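# Sort two balls into matching cups of a covered puzzle

## Task

Place the big ball in the green cup and the little ball in the orange cup of the lidded wooden puzzle, with the puzzle resting flat on the table at the end; the gripper must have released everything and withdrawn, since anything that stays put only because the robot holds it is not counted.

## Robot and tools

Robot: a single arm with a two-finger parallel gripper. The fingers extend along the gripper's own +x axis and close along its y axis. The reported hand position is the point midway between the finger pads, roughly 3 to 4 cm short of the fingertips.

Frames: results report the gripper in the scene frame, with the origin on the table surface under the arm base, +z up, and +y to the left when facing along +x. Positions are in metres, orientation as a wxyz quaternion, velocities in m/s and rad/s. The base may sit slightly tilted relative to the table, and the printed position can drift from the truth, more so at long reach. Loose objects may occasionally get nudged by an outside push.

execute_actions(actions): a list of actions run one after another. Each action is a table of at most 15 rows; each row lasts one control step of 1/30 s, and if fewer than 15 rows are given the final row is repeated to fill the 15 steps. An empty list simply returns the current state and images. Every row is 7 numbers, each in [-1, 1]: dx, dy, dz, rx, ry, rz, opening. The first six are an offset of the target from the gripper pose measured when that action began, expressed in the gripper's own axes (not the scene frame). Each row is relative to that starting pose, never to the preceding row. For the first action in a call the reference is the last pose a result reported. Scale: 1.0 equals 0.6 m of translation or 180 degrees of rotation; rx, ry, rz form a single rotation vector. Opening is absolute, not an offset: +1 is fully open (0.088 m), the empty fingers touch near -0.80, and values down to -1 close no further. Allow at least 0.5 s to close from fully open.

move(target, speed, blocking): drives the gripper in a straight path toward one target. target is one 7-number row laid out as above: a gripper-frame offset from the pose in the most recent result that showed a pose, plus an absolute opening, which is sent when the move begins. speed is the path's top speed in m/s, 0.002 to 0.5 (default 0.25); rotation is capped at twice that value in rad/s. Paths last 0.5 to 10 s and stop short if they would need longer. Rotation takes the shorter direction. The path does not avoid obstacles; the real gripper lags, may wander off the line, and may exceed the speed, especially with a nearly straight arm. Faster contact hits harder, and aiming further beyond the contact point presses harder. With blocking=false the result comes after 0.5 s while the arm continues; until a result shows the move ended, other moves and action rows are rejected, so call wait or stop first. The result adds a move: line giving how it ended (done means at rest near target; others include off_target, moving, held, fault), the distance to target, and limits that acted: paced means the sent pose was clipped, held means a check blocked some steps, after which the arm may jump faster than speed.

wait(seconds): 0 to 10; lets time pass with the last command held, returning early if a running move finishes. stop(): brakes a running move; it needs stopping distance, and the fingers keep moving. zoom_image(camera, region): enlarges part of a camera's latest image; region is [x0, y0, x1, y1] in pixels, top-left origin, at most 504 by 504. Cameras: cam_head_left, cam_head_right, cam_high, cam_low, cam_wrist, all 896x504, with calibration (K, distortion, world-to-camera transform) supplied; real cameras may differ by a couple of degrees and millimetres. finished_scene(scene): pass the current scene's number to end it once the goal is met and stable; irreversible.

Control behaviour: each step the commanded pose is clipped to within 70 mm and 16 degrees of the measured pose, and the arm then heads only toward that clipped pose, so a distant target needs further actions. Hand target in a result is the pose currently being pursued. Position is favoured over orientation when both cannot be met. Joint friction can leave the gripper short or slightly tilted, and tiny moves may not happen; check position and orientation after each motion and correct tilt.

Results: a state line with pose and velocities; Joint positions and velocities for waist, shoulder, elbow, wrist pitch, wrist yaw, wrist roll, then finger gap (m). Ranges (rad): waist -3.054 to 3.054, shoulder 0 to 3.142, elbow 0 to 2.356, wrist pitch and yaw -1.571 to 1.571, roll -3.142 to 3.142. grip_measured is the finger opening on the command scale; readings may be offset by about 1 mm and read up to 0.061 narrower when squeezing. To hold something, command about 0.07 below grip_measured; objects under 3 mm wide get less force. grip_effort_n is motor effort (negative closing), capped near 83 N, and not a pad force. Joint torques and external torque estimates are listed per joint; action calls also list step positions, with HELD marking clipped steps. A pose unreachable line means the clearance check (which treats the mount as arm) altered the command.

Avoid: knocking or placing anything off the table (failure), dropping or slipping objects, slamming, hard pushes. Contact torque reaching a joint's load limit (waist 17.2, shoulder 21.3, elbow 21.3, wrist pitch 5.61, wrist yaw 5.59, wrist roll 5.24 N m, including held weight) halts the arm for 10 s and skips the rest of the call. Holding loads heats motors: warnings from 50 °C, a hold at 95 °C, and power loss if they do not cool. The robot keeps its last command while you compose replies, so prefer smooth, efficient motion and finish by opening and withdrawing.

Each tool is called after "Emit:" as name([rows], argument=value, ...), one row to a line, values as JSON.

## Session

I'll start by looking at the scene.

Emit:
execute_actions(actions=[])

Scene clock: 0.00 s.
end_effector_position=(+0.2510, +0.3126, +0.2025) grip_measured=-0.222 grip_effort_n=n/a end_effector_quat_wxyz=(+0.192, +0.438, +0.843, -0.247) end_effector_velocity=(-0.000, -0.002, -0.001) end_effector_angular_velocity=(+0.002, -0.014, +0.013)
Joint positions: [ 0.582  2.879  1.896 -1.07  -0.393  2.03   0.028]
Joint velocities: [-0.002 -0.002 -0.002 -0.007  0.007 -0.022 -0.   ]
Joint torques (N m, as the arm reports them, + toward a larger angle): no reading
External joint torques (N m, as the arm's controller estimates them; a push from outside toward a larger angle lowers the number): no reading
Motor temperatures (°C, as the motors report them): [31 28 29 30 30 29]
Heat: hottest waist 31 °C (+0.0 °C/min).
Hand target: +0.251, +0.313, +0.203; +0.192, +0.438, +0.843, -0.247

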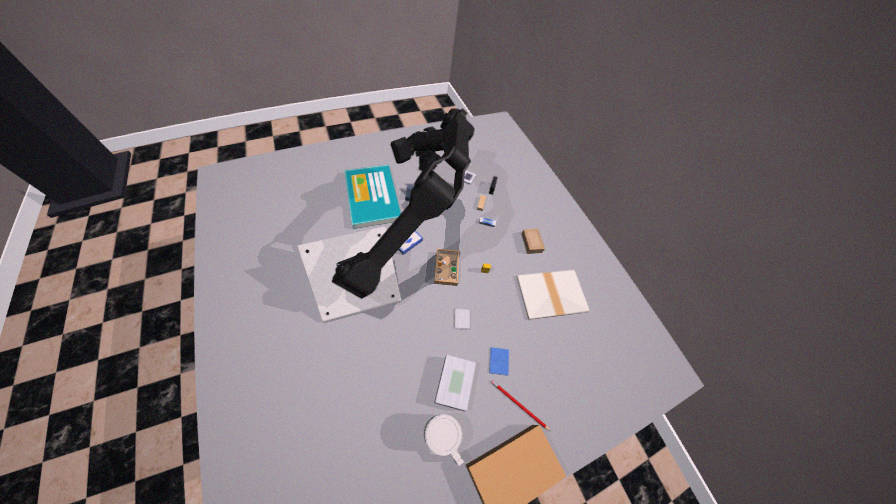

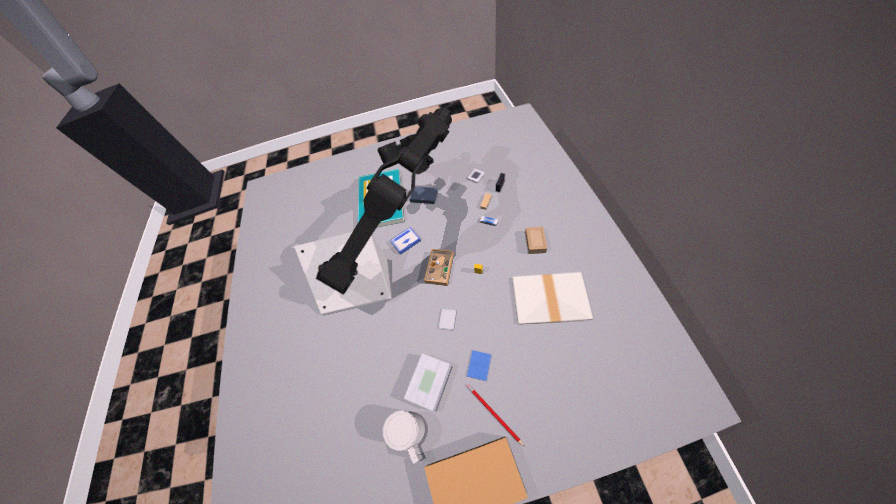

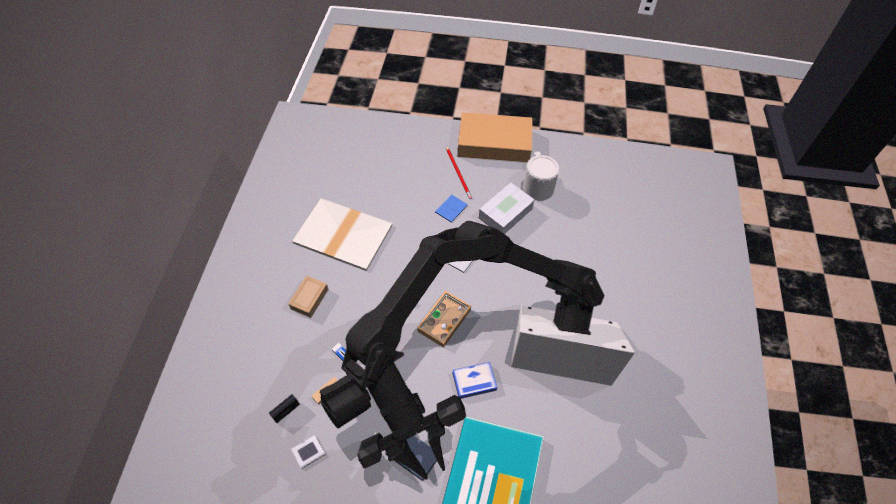

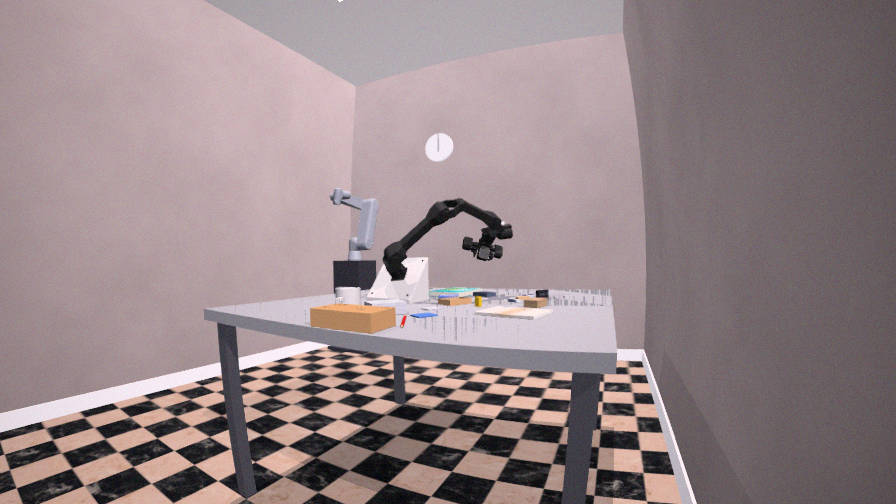

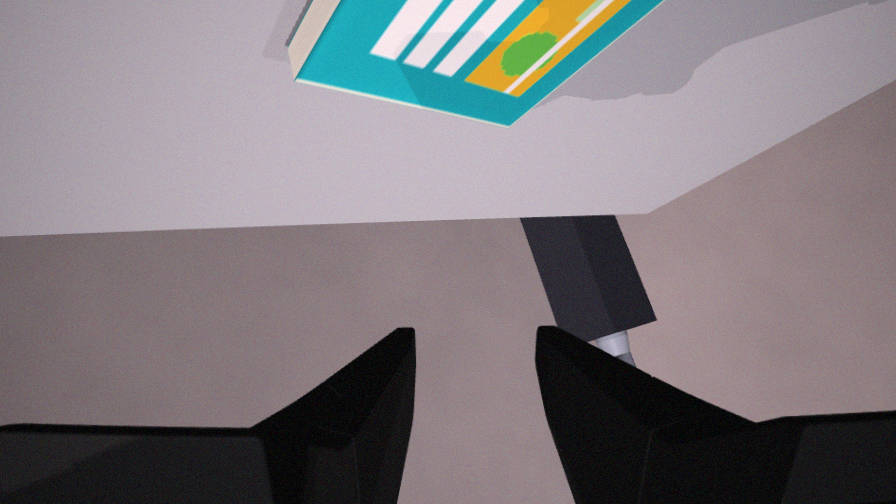

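Emit:
zoom_image(camera="cam_high", region=[404, 280, 484, 355])

Emit:
zoom_image(camera="cam_head_left", region=[415, 240, 480, 295])

Emit:
zoom_image(camera="cam_head_right", region=[410, 240, 475, 295])

Region (404, 280, 484, 355) of cam_high's 896x504 image, scaled by 6.300, with more detail than that image has; it fills the top 472 rows of this view, and the rest is white.

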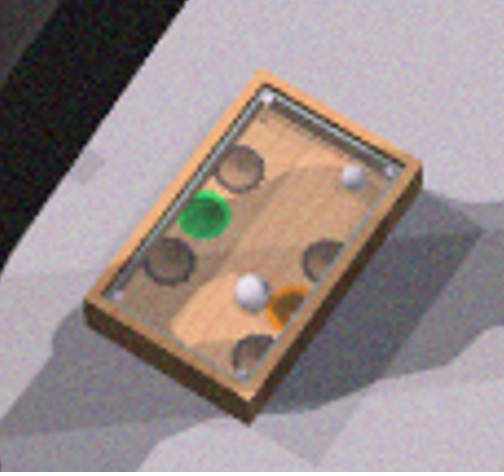

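Region (415, 240, 480, 295) of cam_head_left's 896x504 image, scaled by 7.754, with more detail than that image has; it fills the top 426 rows of this view, and the rest is white.

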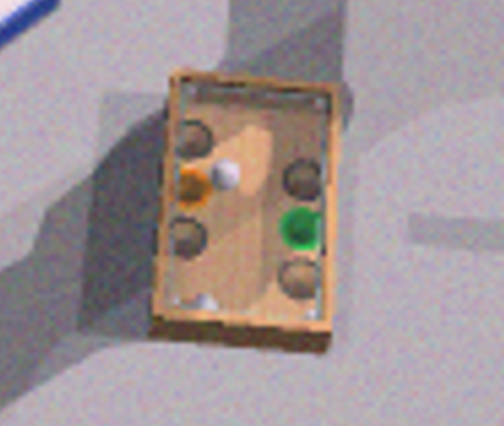

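Region (410, 240, 475, 295) of cam_head_right's 896x504 image, scaled by 7.754, with more detail than that image has; it fills the top 426 rows of this view, and the rest is white.

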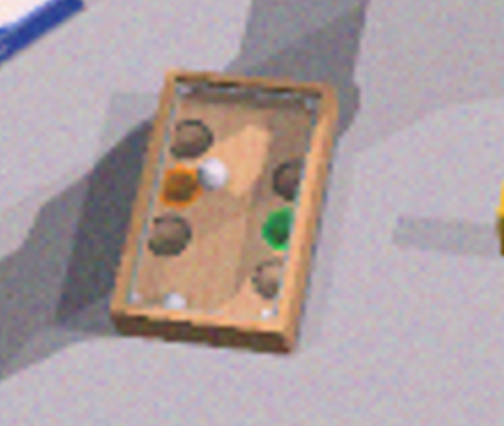

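Emit:
zoom_image(camera="cam_low", region=[360, 250, 560, 330])

Emit:
move(target=[-0.418, -0.398, 0.544, -0.786, -0.373, -0.027, 1.0], speed=0.4)

Region (360, 250, 560, 330) of cam_low's 896x504 image, scaled by 2.520, with more detail than that image has; it fills the top 202 rows of this view, and the rest is white.

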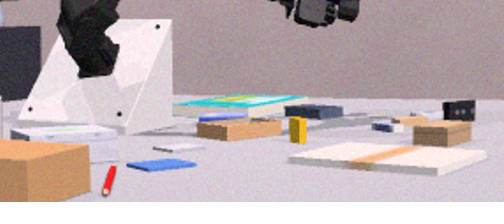

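Scene clock: 12.90 s.
end_effector_position=(+0.2238, -0.1570, +0.1297) grip_measured=+0.987 grip_effort_n=14.7 end_effector_quat_wxyz=(+0.772, -0.206, +0.325, +0.506) end_effector_velocity=(-0.000, +0.001, +0.001) end_effector_angular_velocity=(+0.012, -0.024, +0.025)
Joint positions: [-0.469  1.25   0.929 -0.986  0.013 -1.639  0.087]
Joint velocities: [-0.007  0.002  0.002 -0.007 -0.022 -0.037 -0.   ]
Joint torques (N m, as the arm reports them, + toward a larger angle): [ 2.9  -2.87  4.43  0.02 -0.78 -0.16]
External joint torques (N m, as the arm's controller estimates them; a push from outside toward a larger angle lowers the number): [-0.13  0.7   0.99 -0.07 -0.26 -0.16]
Motor temperatures (°C, as the motors report them): [33 31 30 30 30 29]
Heat: hottest waist 33 °C (+9.3 °C/min).
Hand target: +0.225, -0.158, +0.130; +0.772, -0.205, +0.322, +0.508
Off the commanded pose: 0.005 m, 1 deg.
move: done
camera_calibration (this result's frames):
cam_wrist: T_world_to_cam=[[0.904227, -0.42692, -0.0105903, -0.25422], [-0.388156, -0.81128, -0.437218, 0.0473247], [0.178065, 0.399455, -0.899293, 0.214447], [0, 0, 0, 1]] pos_world=[0.210056, -0.1558, 0.21085]

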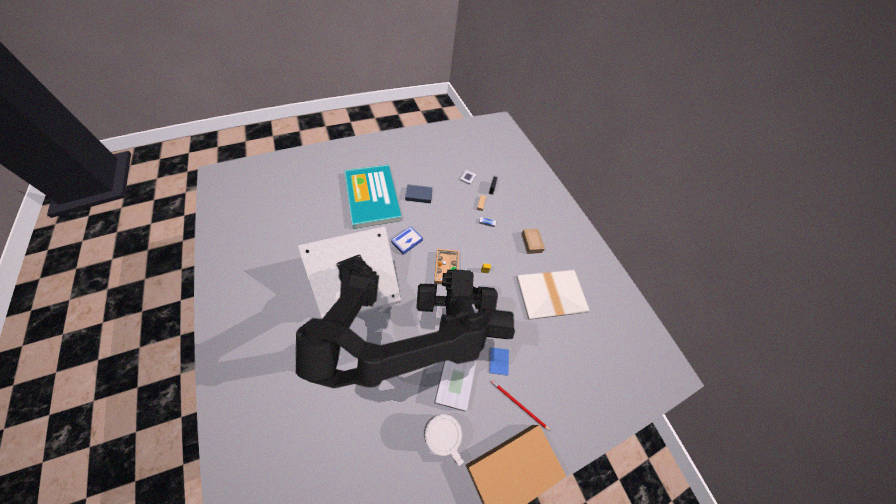

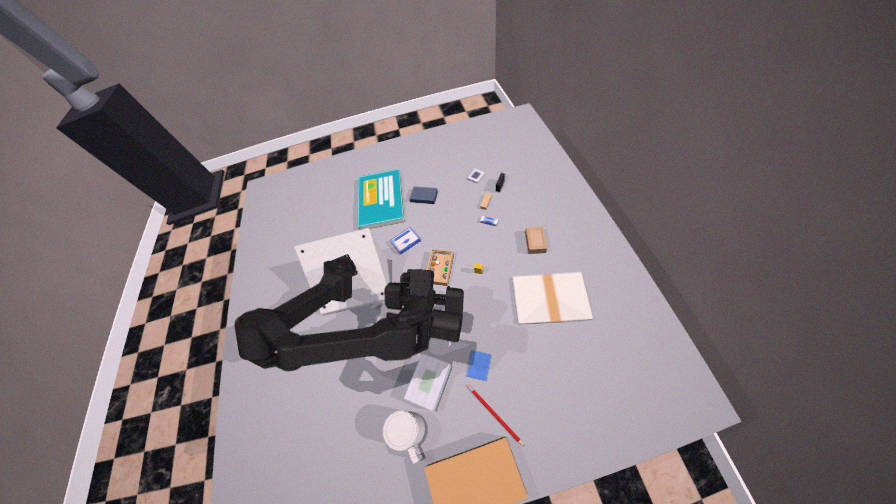

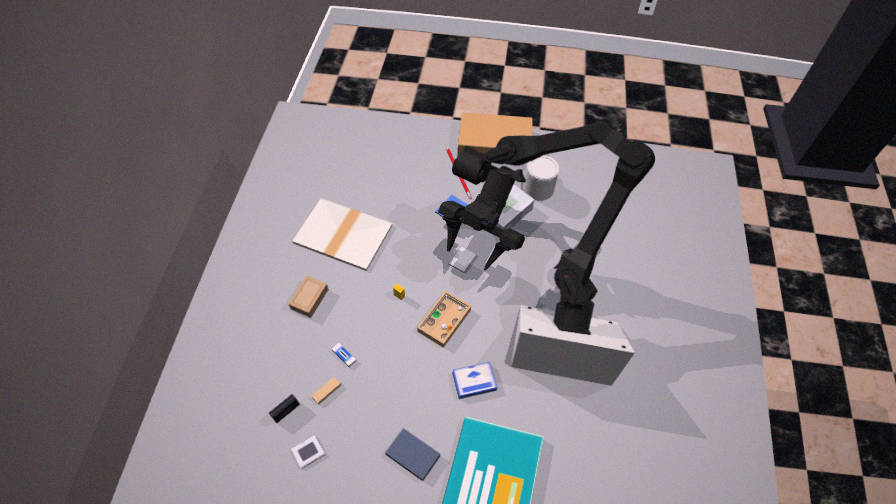

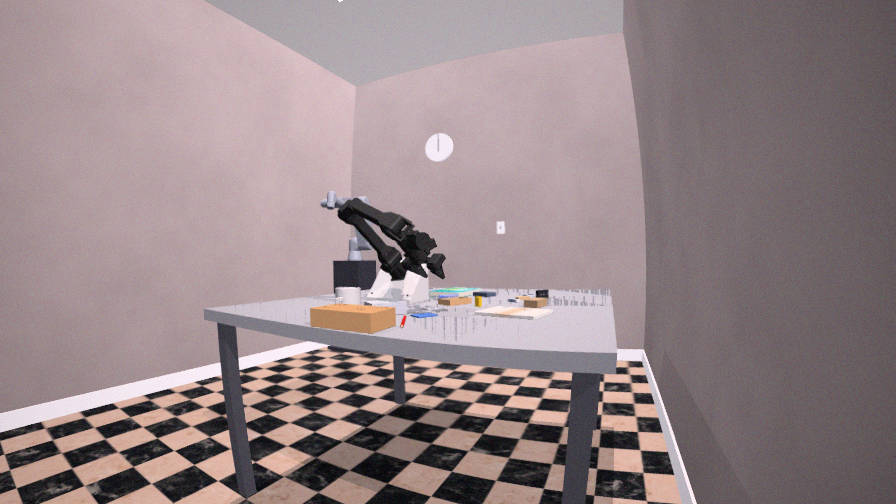

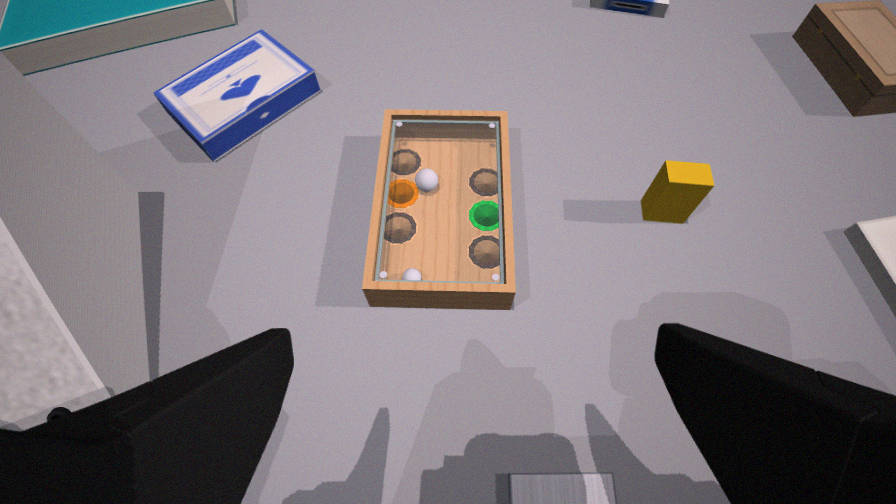

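Emit:
zoom_image(camera="cam_wrist", region=[330, 95, 550, 320])

Region (330, 95, 550, 320) of cam_wrist's 896x504 image, scaled by 2.240, with more detail than that image has; it fills the left 493 columns of this view, and the rest is white.

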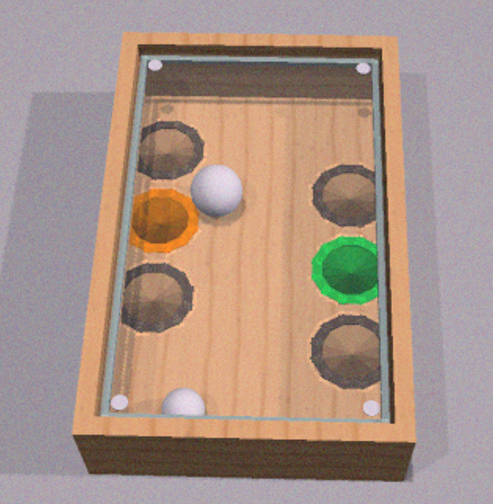

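Emit:
move(target=[0.118, 0.0117, -0.015, 0, 0, 0, 1.0], speed=0.15)

Scene clock: 16.80 s.
end_effector_position=(+0.2353, -0.1164, +0.0751) grip_measured=+0.987 grip_effort_n=14.7 end_effector_quat_wxyz=(+0.773, -0.207, +0.327, +0.503) end_effector_velocity=(-0.004, +0.004, -0.002) end_effector_angular_velocity=(+0.009, +0.001, +0.026)
Joint positions: [-0.513  1.369  0.738 -0.669  0.006 -1.679  0.087]
Joint velocities: [-0.007  0.007 -0.007 -0.007 -0.007 -0.022 -0.   ]
Joint torques (N m, as the arm reports them, + toward a larger angle): [ 3.2  -2.99  2.32  0.36 -0.79 -0.15]
External joint torques (N m, as the arm's controller estimates them; a push from outside toward a larger angle lowers the number): [-0.09  0.69 -0.36  0.34 -0.28 -0.16]
Motor temperatures (°C, as the motors report them): [33 31 30 30 30 29]
Heat: hottest waist 33 °C (+7.1 °C/min).
Hand target: +0.235, -0.114, +0.073; +0.772, -0.206, +0.325, +0.507
Off the commanded pose: 0.003 m, 1 deg.
move: done
camera_calibration (this result's frames):
cam_wrist: T_world_to_cam=[[0.901475, -0.432778, -0.00670929, -0.248261], [-0.392739, -0.811361, -0.432954, 0.0615852], [0.181929, 0.392932, -0.901391, 0.145526], [0, 0, 0, 1]] pos_world=[0.221512, -0.114656, 0.156174]

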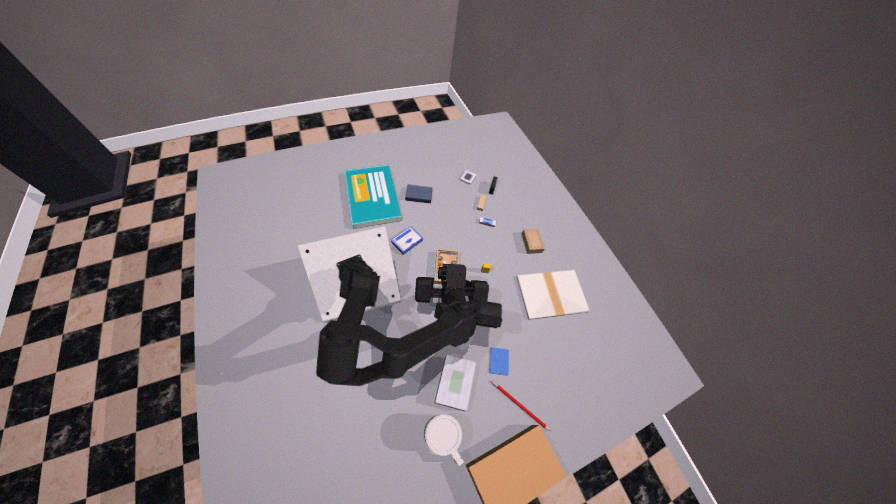

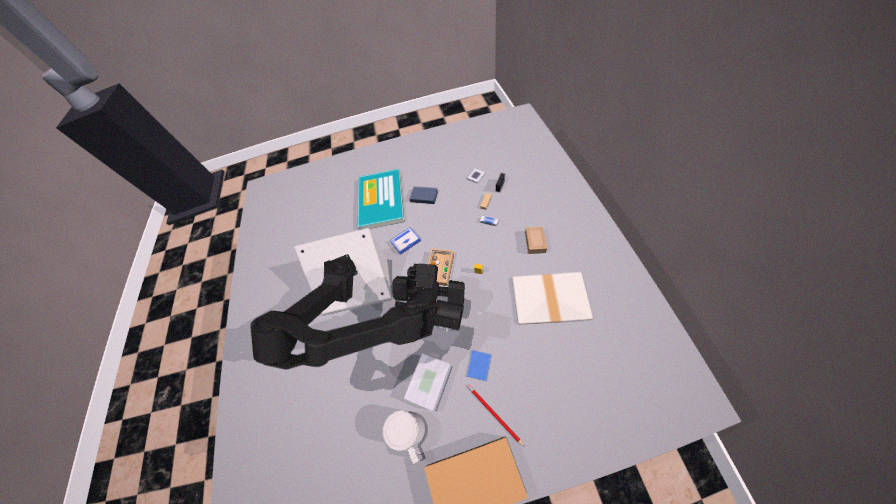

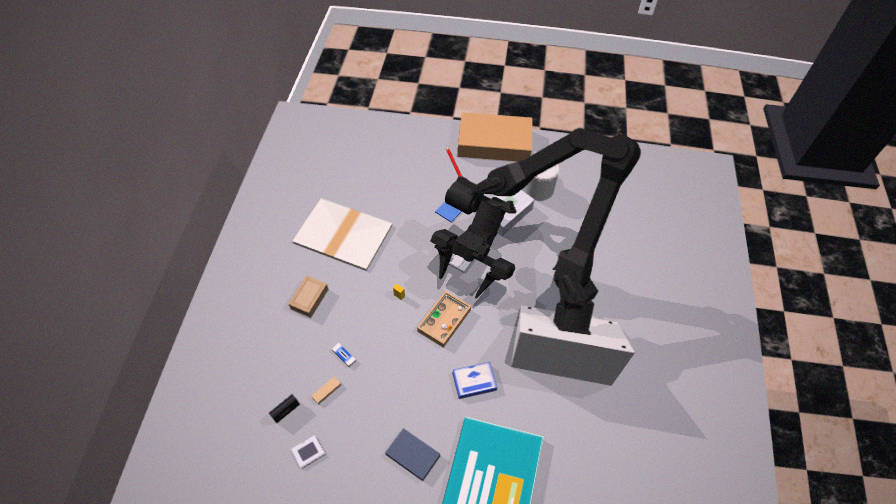

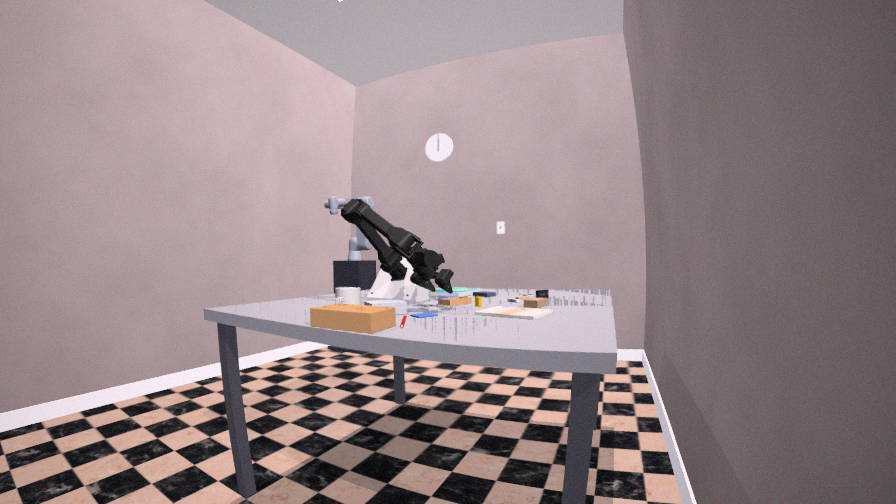

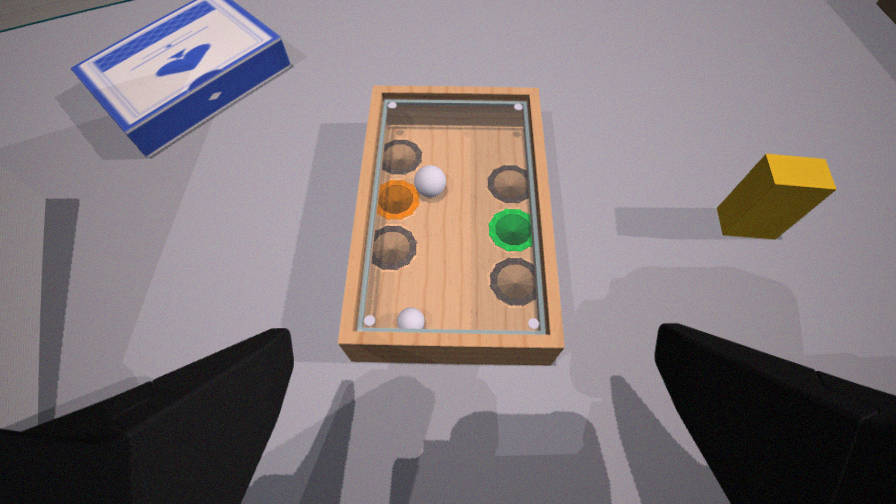

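Emit:
move(target=[0.066, 0.0085, 0, 0.0071, 0, -0.007, 1.0], speed=0.1)

Scene clock: 19.53 s.
end_effector_position=(+0.2432, -0.0912, +0.0486) grip_measured=+0.987 grip_effort_n=14.7 end_effector_quat_wxyz=(+0.781, -0.207, +0.329, +0.489) end_effector_velocity=(+0.001, +0.003, -0.002) end_effector_angular_velocity=(+0.012, +0.011, -0.020)
Joint positions: [-0.514  1.458  0.638 -0.45   0.005 -1.665  0.087]
Joint velocities: [-0.002  0.012 -0.007  0.022 -0.007  0.022 -0.   ]
Joint torques (N m, as the arm reports them, + toward a larger angle): [ 3.32 -3.03  1.82  0.4  -0.72  0.19]
External joint torques (N m, as the arm's controller estimates them; a push from outside toward a larger angle lowers the number): [-0.15  0.59 -0.43  0.31 -0.21  0.18]
Motor temperatures (°C, as the motors report them): [33 30 30 30 31 29]
Heat: hottest waist 33 °C (+6.1 °C/min).
Hand target: +0.242, -0.089, +0.047; +0.781, -0.202, +0.330, +0.491
Off the commanded pose: 0.003 m, 1 deg.
move: done
camera_calibration (this result's frames):
cam_wrist: T_world_to_cam=[[0.887457, -0.460877, 0.00350128, -0.244285], [-0.414672, -0.801755, -0.430391, 0.0797733], [0.201165, 0.380502, -0.902636, 0.104616], [0, 0, 0, 1]] pos_world=[0.228827, -0.0884337, 0.129619]

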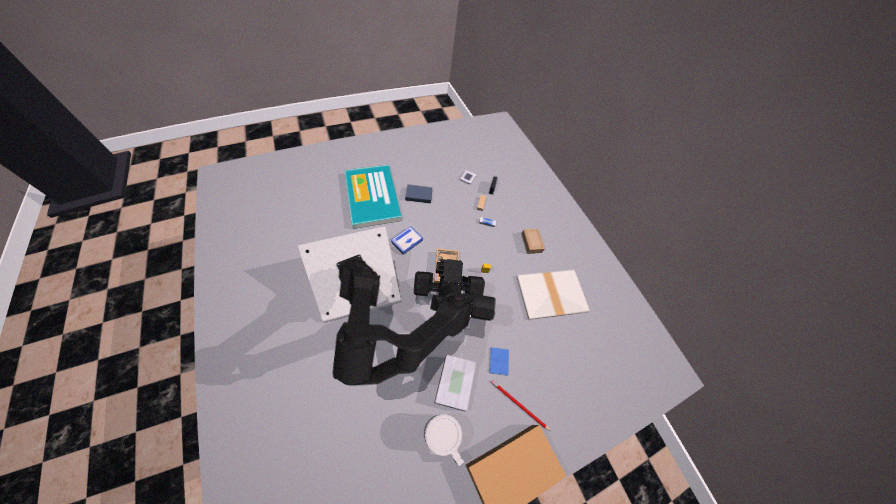

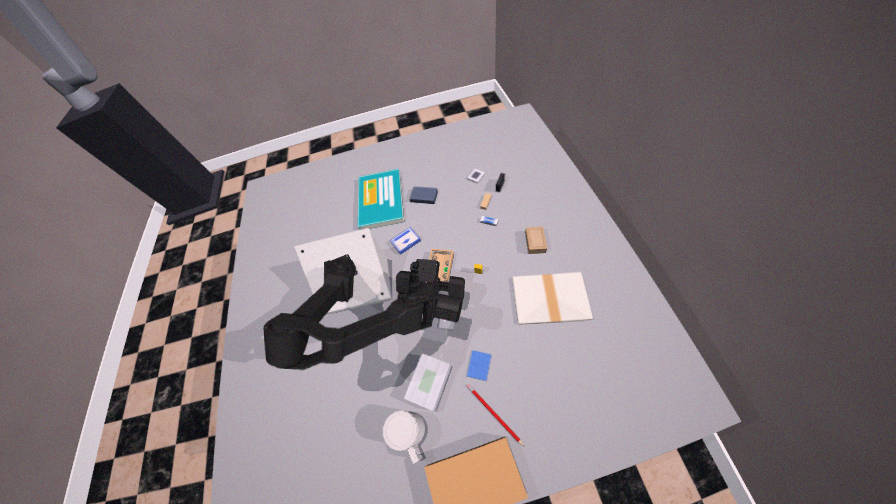

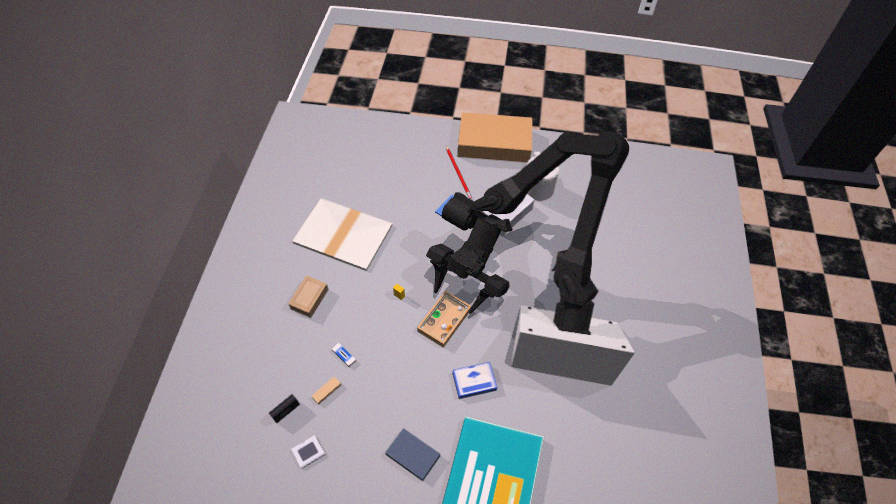

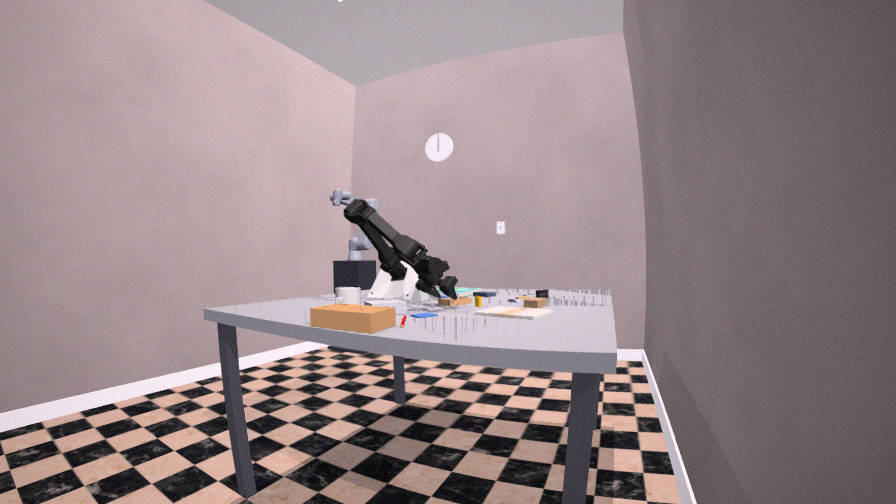

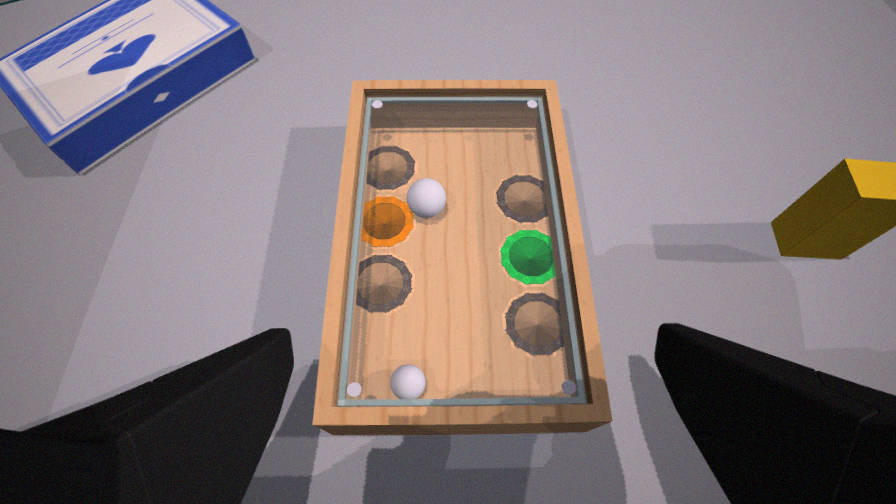

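Emit:
move(target=[0.035, 0.007, -0.005, 0, 0, 0, 1.0], speed=0.05)

Scene clock: 20.97 s.
end_effector_position=(+0.2462, -0.0805, +0.0330) grip_measured=+0.987 grip_effort_n=14.7 end_effector_quat_wxyz=(+0.782, -0.208, +0.330, +0.485) end_effector_velocity=(-0.005, +0.005, -0.003) end_effector_angular_velocity=(+0.015, +0.013, +0.019)
Joint positions: [-0.527  1.524  0.604 -0.344  0.005 -1.675  0.087]
Joint velocities: [-0.007  0.012 -0.007 -0.007 -0.007 -0.007  0.   ]
Joint torques (N m, as the arm reports them, + toward a larger angle): [ 3.48 -2.98  1.47  0.38 -0.77 -0.17]
External joint torques (N m, as the arm's controller estimates them; a push from outside toward a larger angle lowers the number): [-0.1   0.62 -0.28  0.35 -0.26 -0.18]
Motor temperatures (°C, as the motors report them): [33 30 30 30 31 29]
Heat: hottest waist 33 °C (+5.7 °C/min).
Hand target: +0.245, -0.078, +0.031; +0.781, -0.207, +0.329, +0.489
Off the commanded pose: 0.003 m, 0 deg.
move: done
camera_calibration (this result's frames):
cam_wrist: T_world_to_cam=[[0.884421, -0.466642, 0.00672671, -0.241817], [-0.419554, -0.801322, -0.426448, 0.0839344], [0.204389, 0.374337, -0.904487, 0.0846111], [0, 0, 0, 1]] pos_world=[0.231789, -0.0772564, 0.11395]

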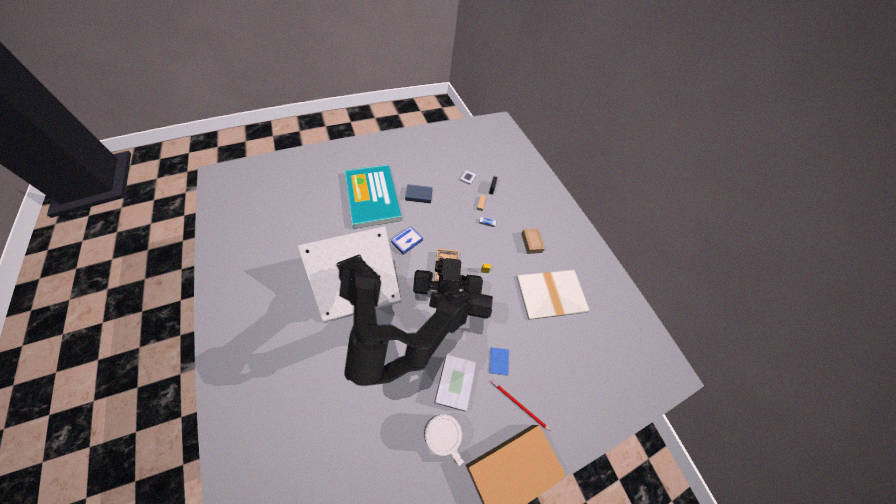

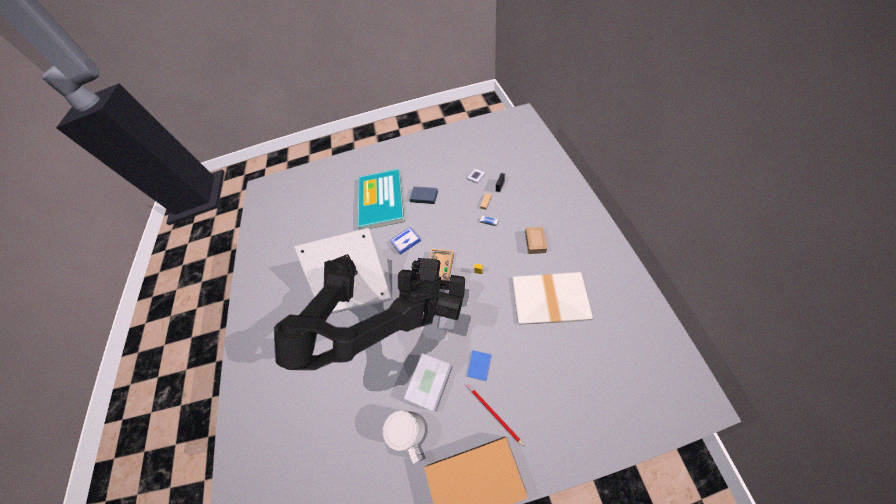

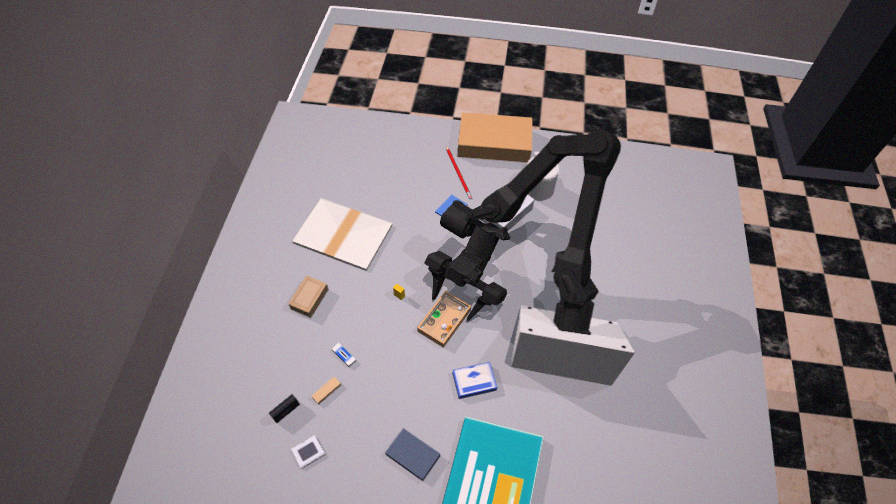

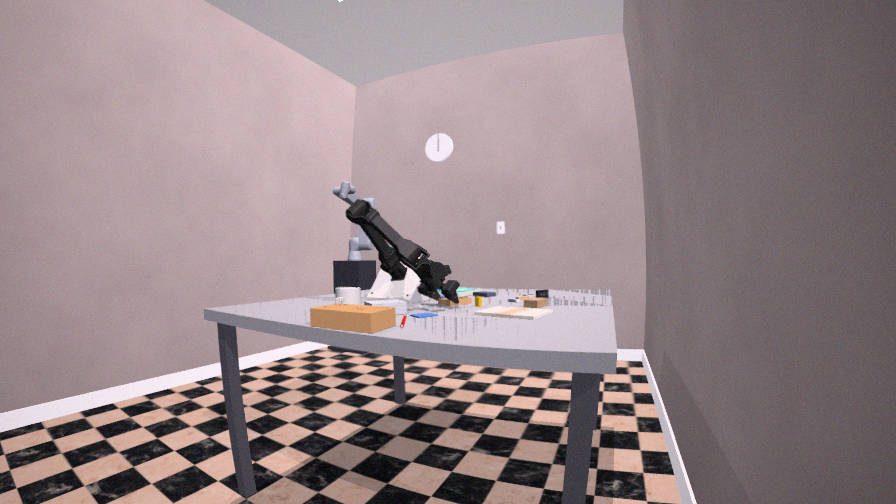

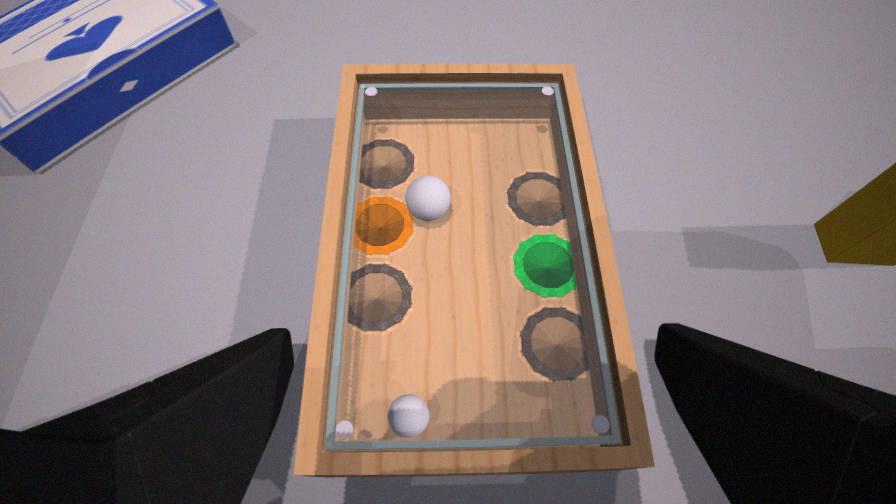

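Emit:
zoom_image(camera="cam_low", region=[410, 265, 490, 315])

Emit:
zoom_image(camera="cam_high", region=[400, 240, 520, 355])

Region (410, 265, 490, 315) of cam_low's 896x504 image, scaled by 6.300, with more detail than that image has; it fills the top 315 rows of this view, and the rest is white.

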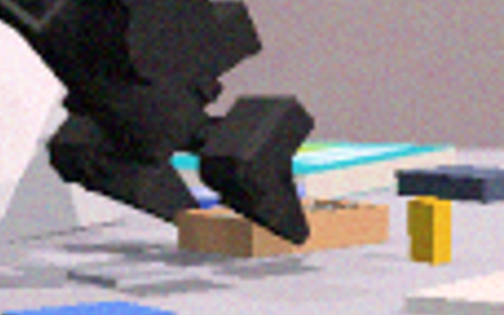

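Region (400, 240, 520, 355) of cam_high's 896x504 image, scaled by 4.200, with more detail than that image has; it fills the top 483 rows of this view, and the rest is white.

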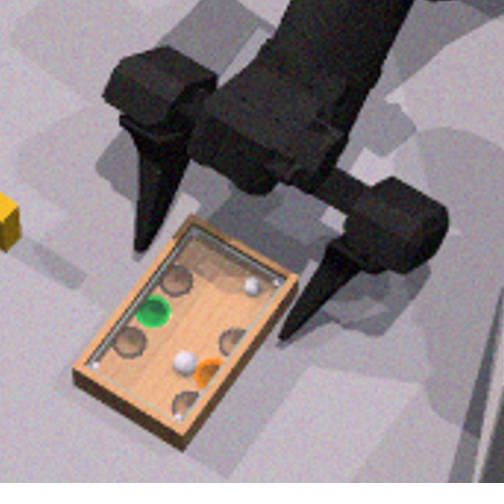

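Emit:
move(target=[0.017, 0.002, 0.007, 0, 0, 0, 1.0], speed=0.03)

Scene clock: 22.20 s.
end_effector_position=(+0.2505, -0.0741, +0.0292) grip_measured=+0.987 grip_effort_n=14.7 end_effector_quat_wxyz=(+0.785, -0.209, +0.329, +0.482) end_effector_velocity=(+0.001, +0.003, -0.000) end_effector_angular_velocity=(+0.000, -0.018, +0.019)
Joint positions: [-0.515  1.556  0.594 -0.293  0.007 -1.663  0.087]
Joint velocities: [ 0.002  0.007 -0.002  0.007 -0.007 -0.022 -0.   ]
Joint torques (N m, as the arm reports them, + toward a larger angle): [ 4.25 -3.02  1.45  0.4  -0.42  0.18]
External joint torques (N m, as the arm's controller estimates them; a push from outside toward a larger angle lowers the number): [ 0.59  0.65 -0.31  0.32  0.1   0.18]
Motor temperatures (°C, as the motors report them): [33 30 30 30 31 29]
Heat: hottest waist 33 °C (+5.4 °C/min).
Hand target: +0.250, -0.071, +0.029; +0.782, -0.208, +0.330, +0.485
Off the commanded pose: 0.003 m, 0 deg.
move: done
camera_calibration (this result's frames):
cam_wrist: T_world_to_cam=[[0.881613, -0.471836, 0.0113797, -0.242334], [-0.422229, -0.799238, -0.427716, 0.0901355], [0.210907, 0.372275, -0.903842, 0.0760407], [0, 0, 0, 1]] pos_world=[0.235665, -0.0706103, 0.110039]

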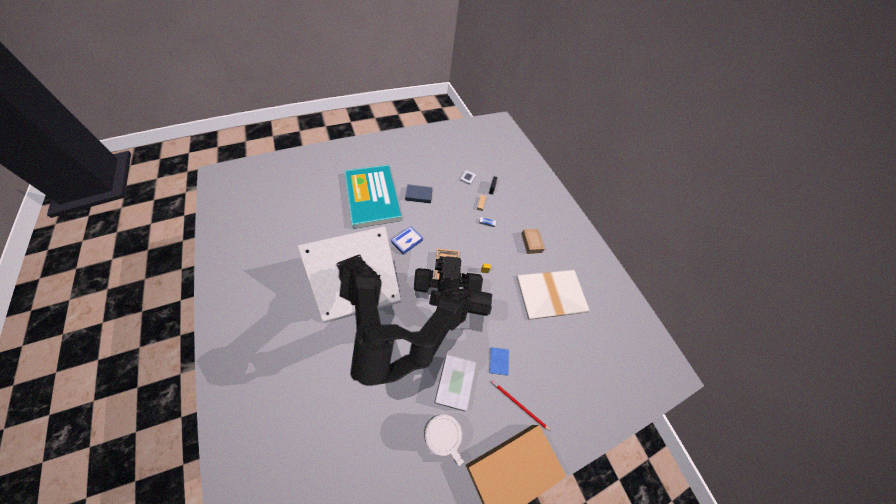

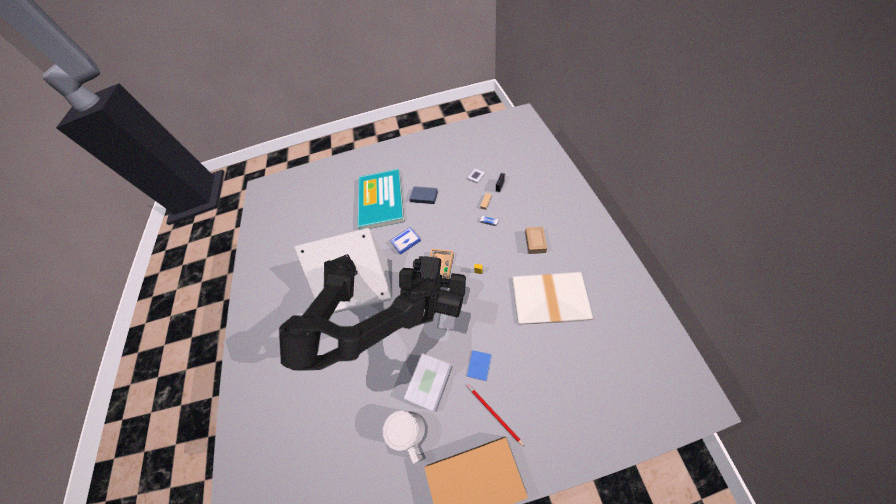

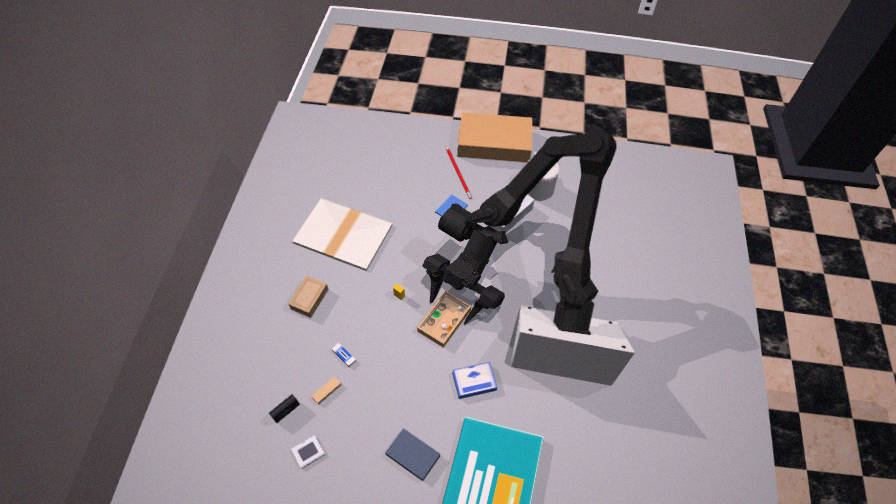

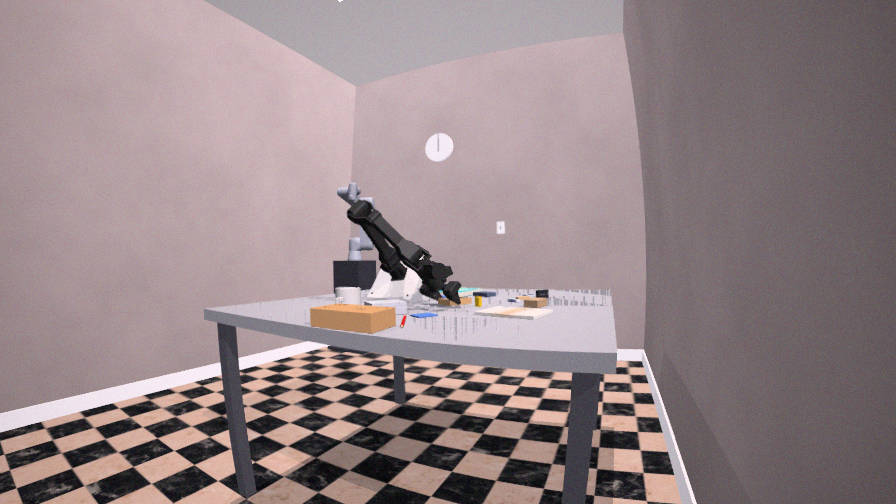

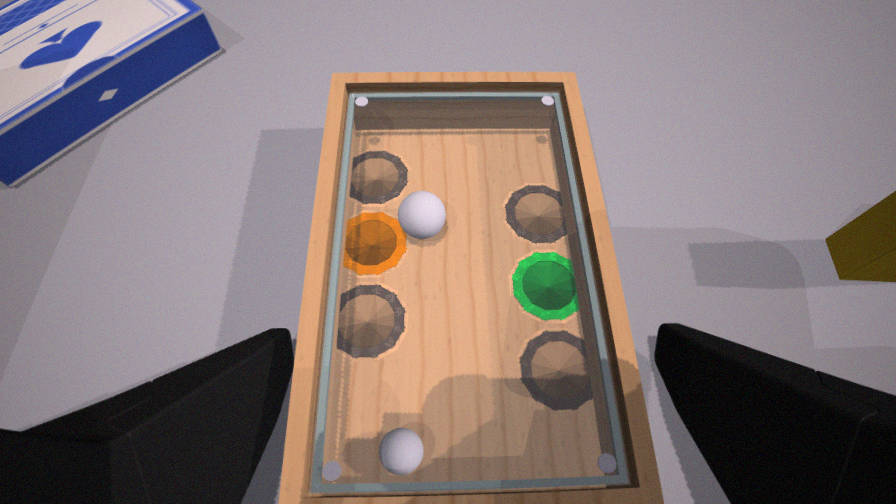

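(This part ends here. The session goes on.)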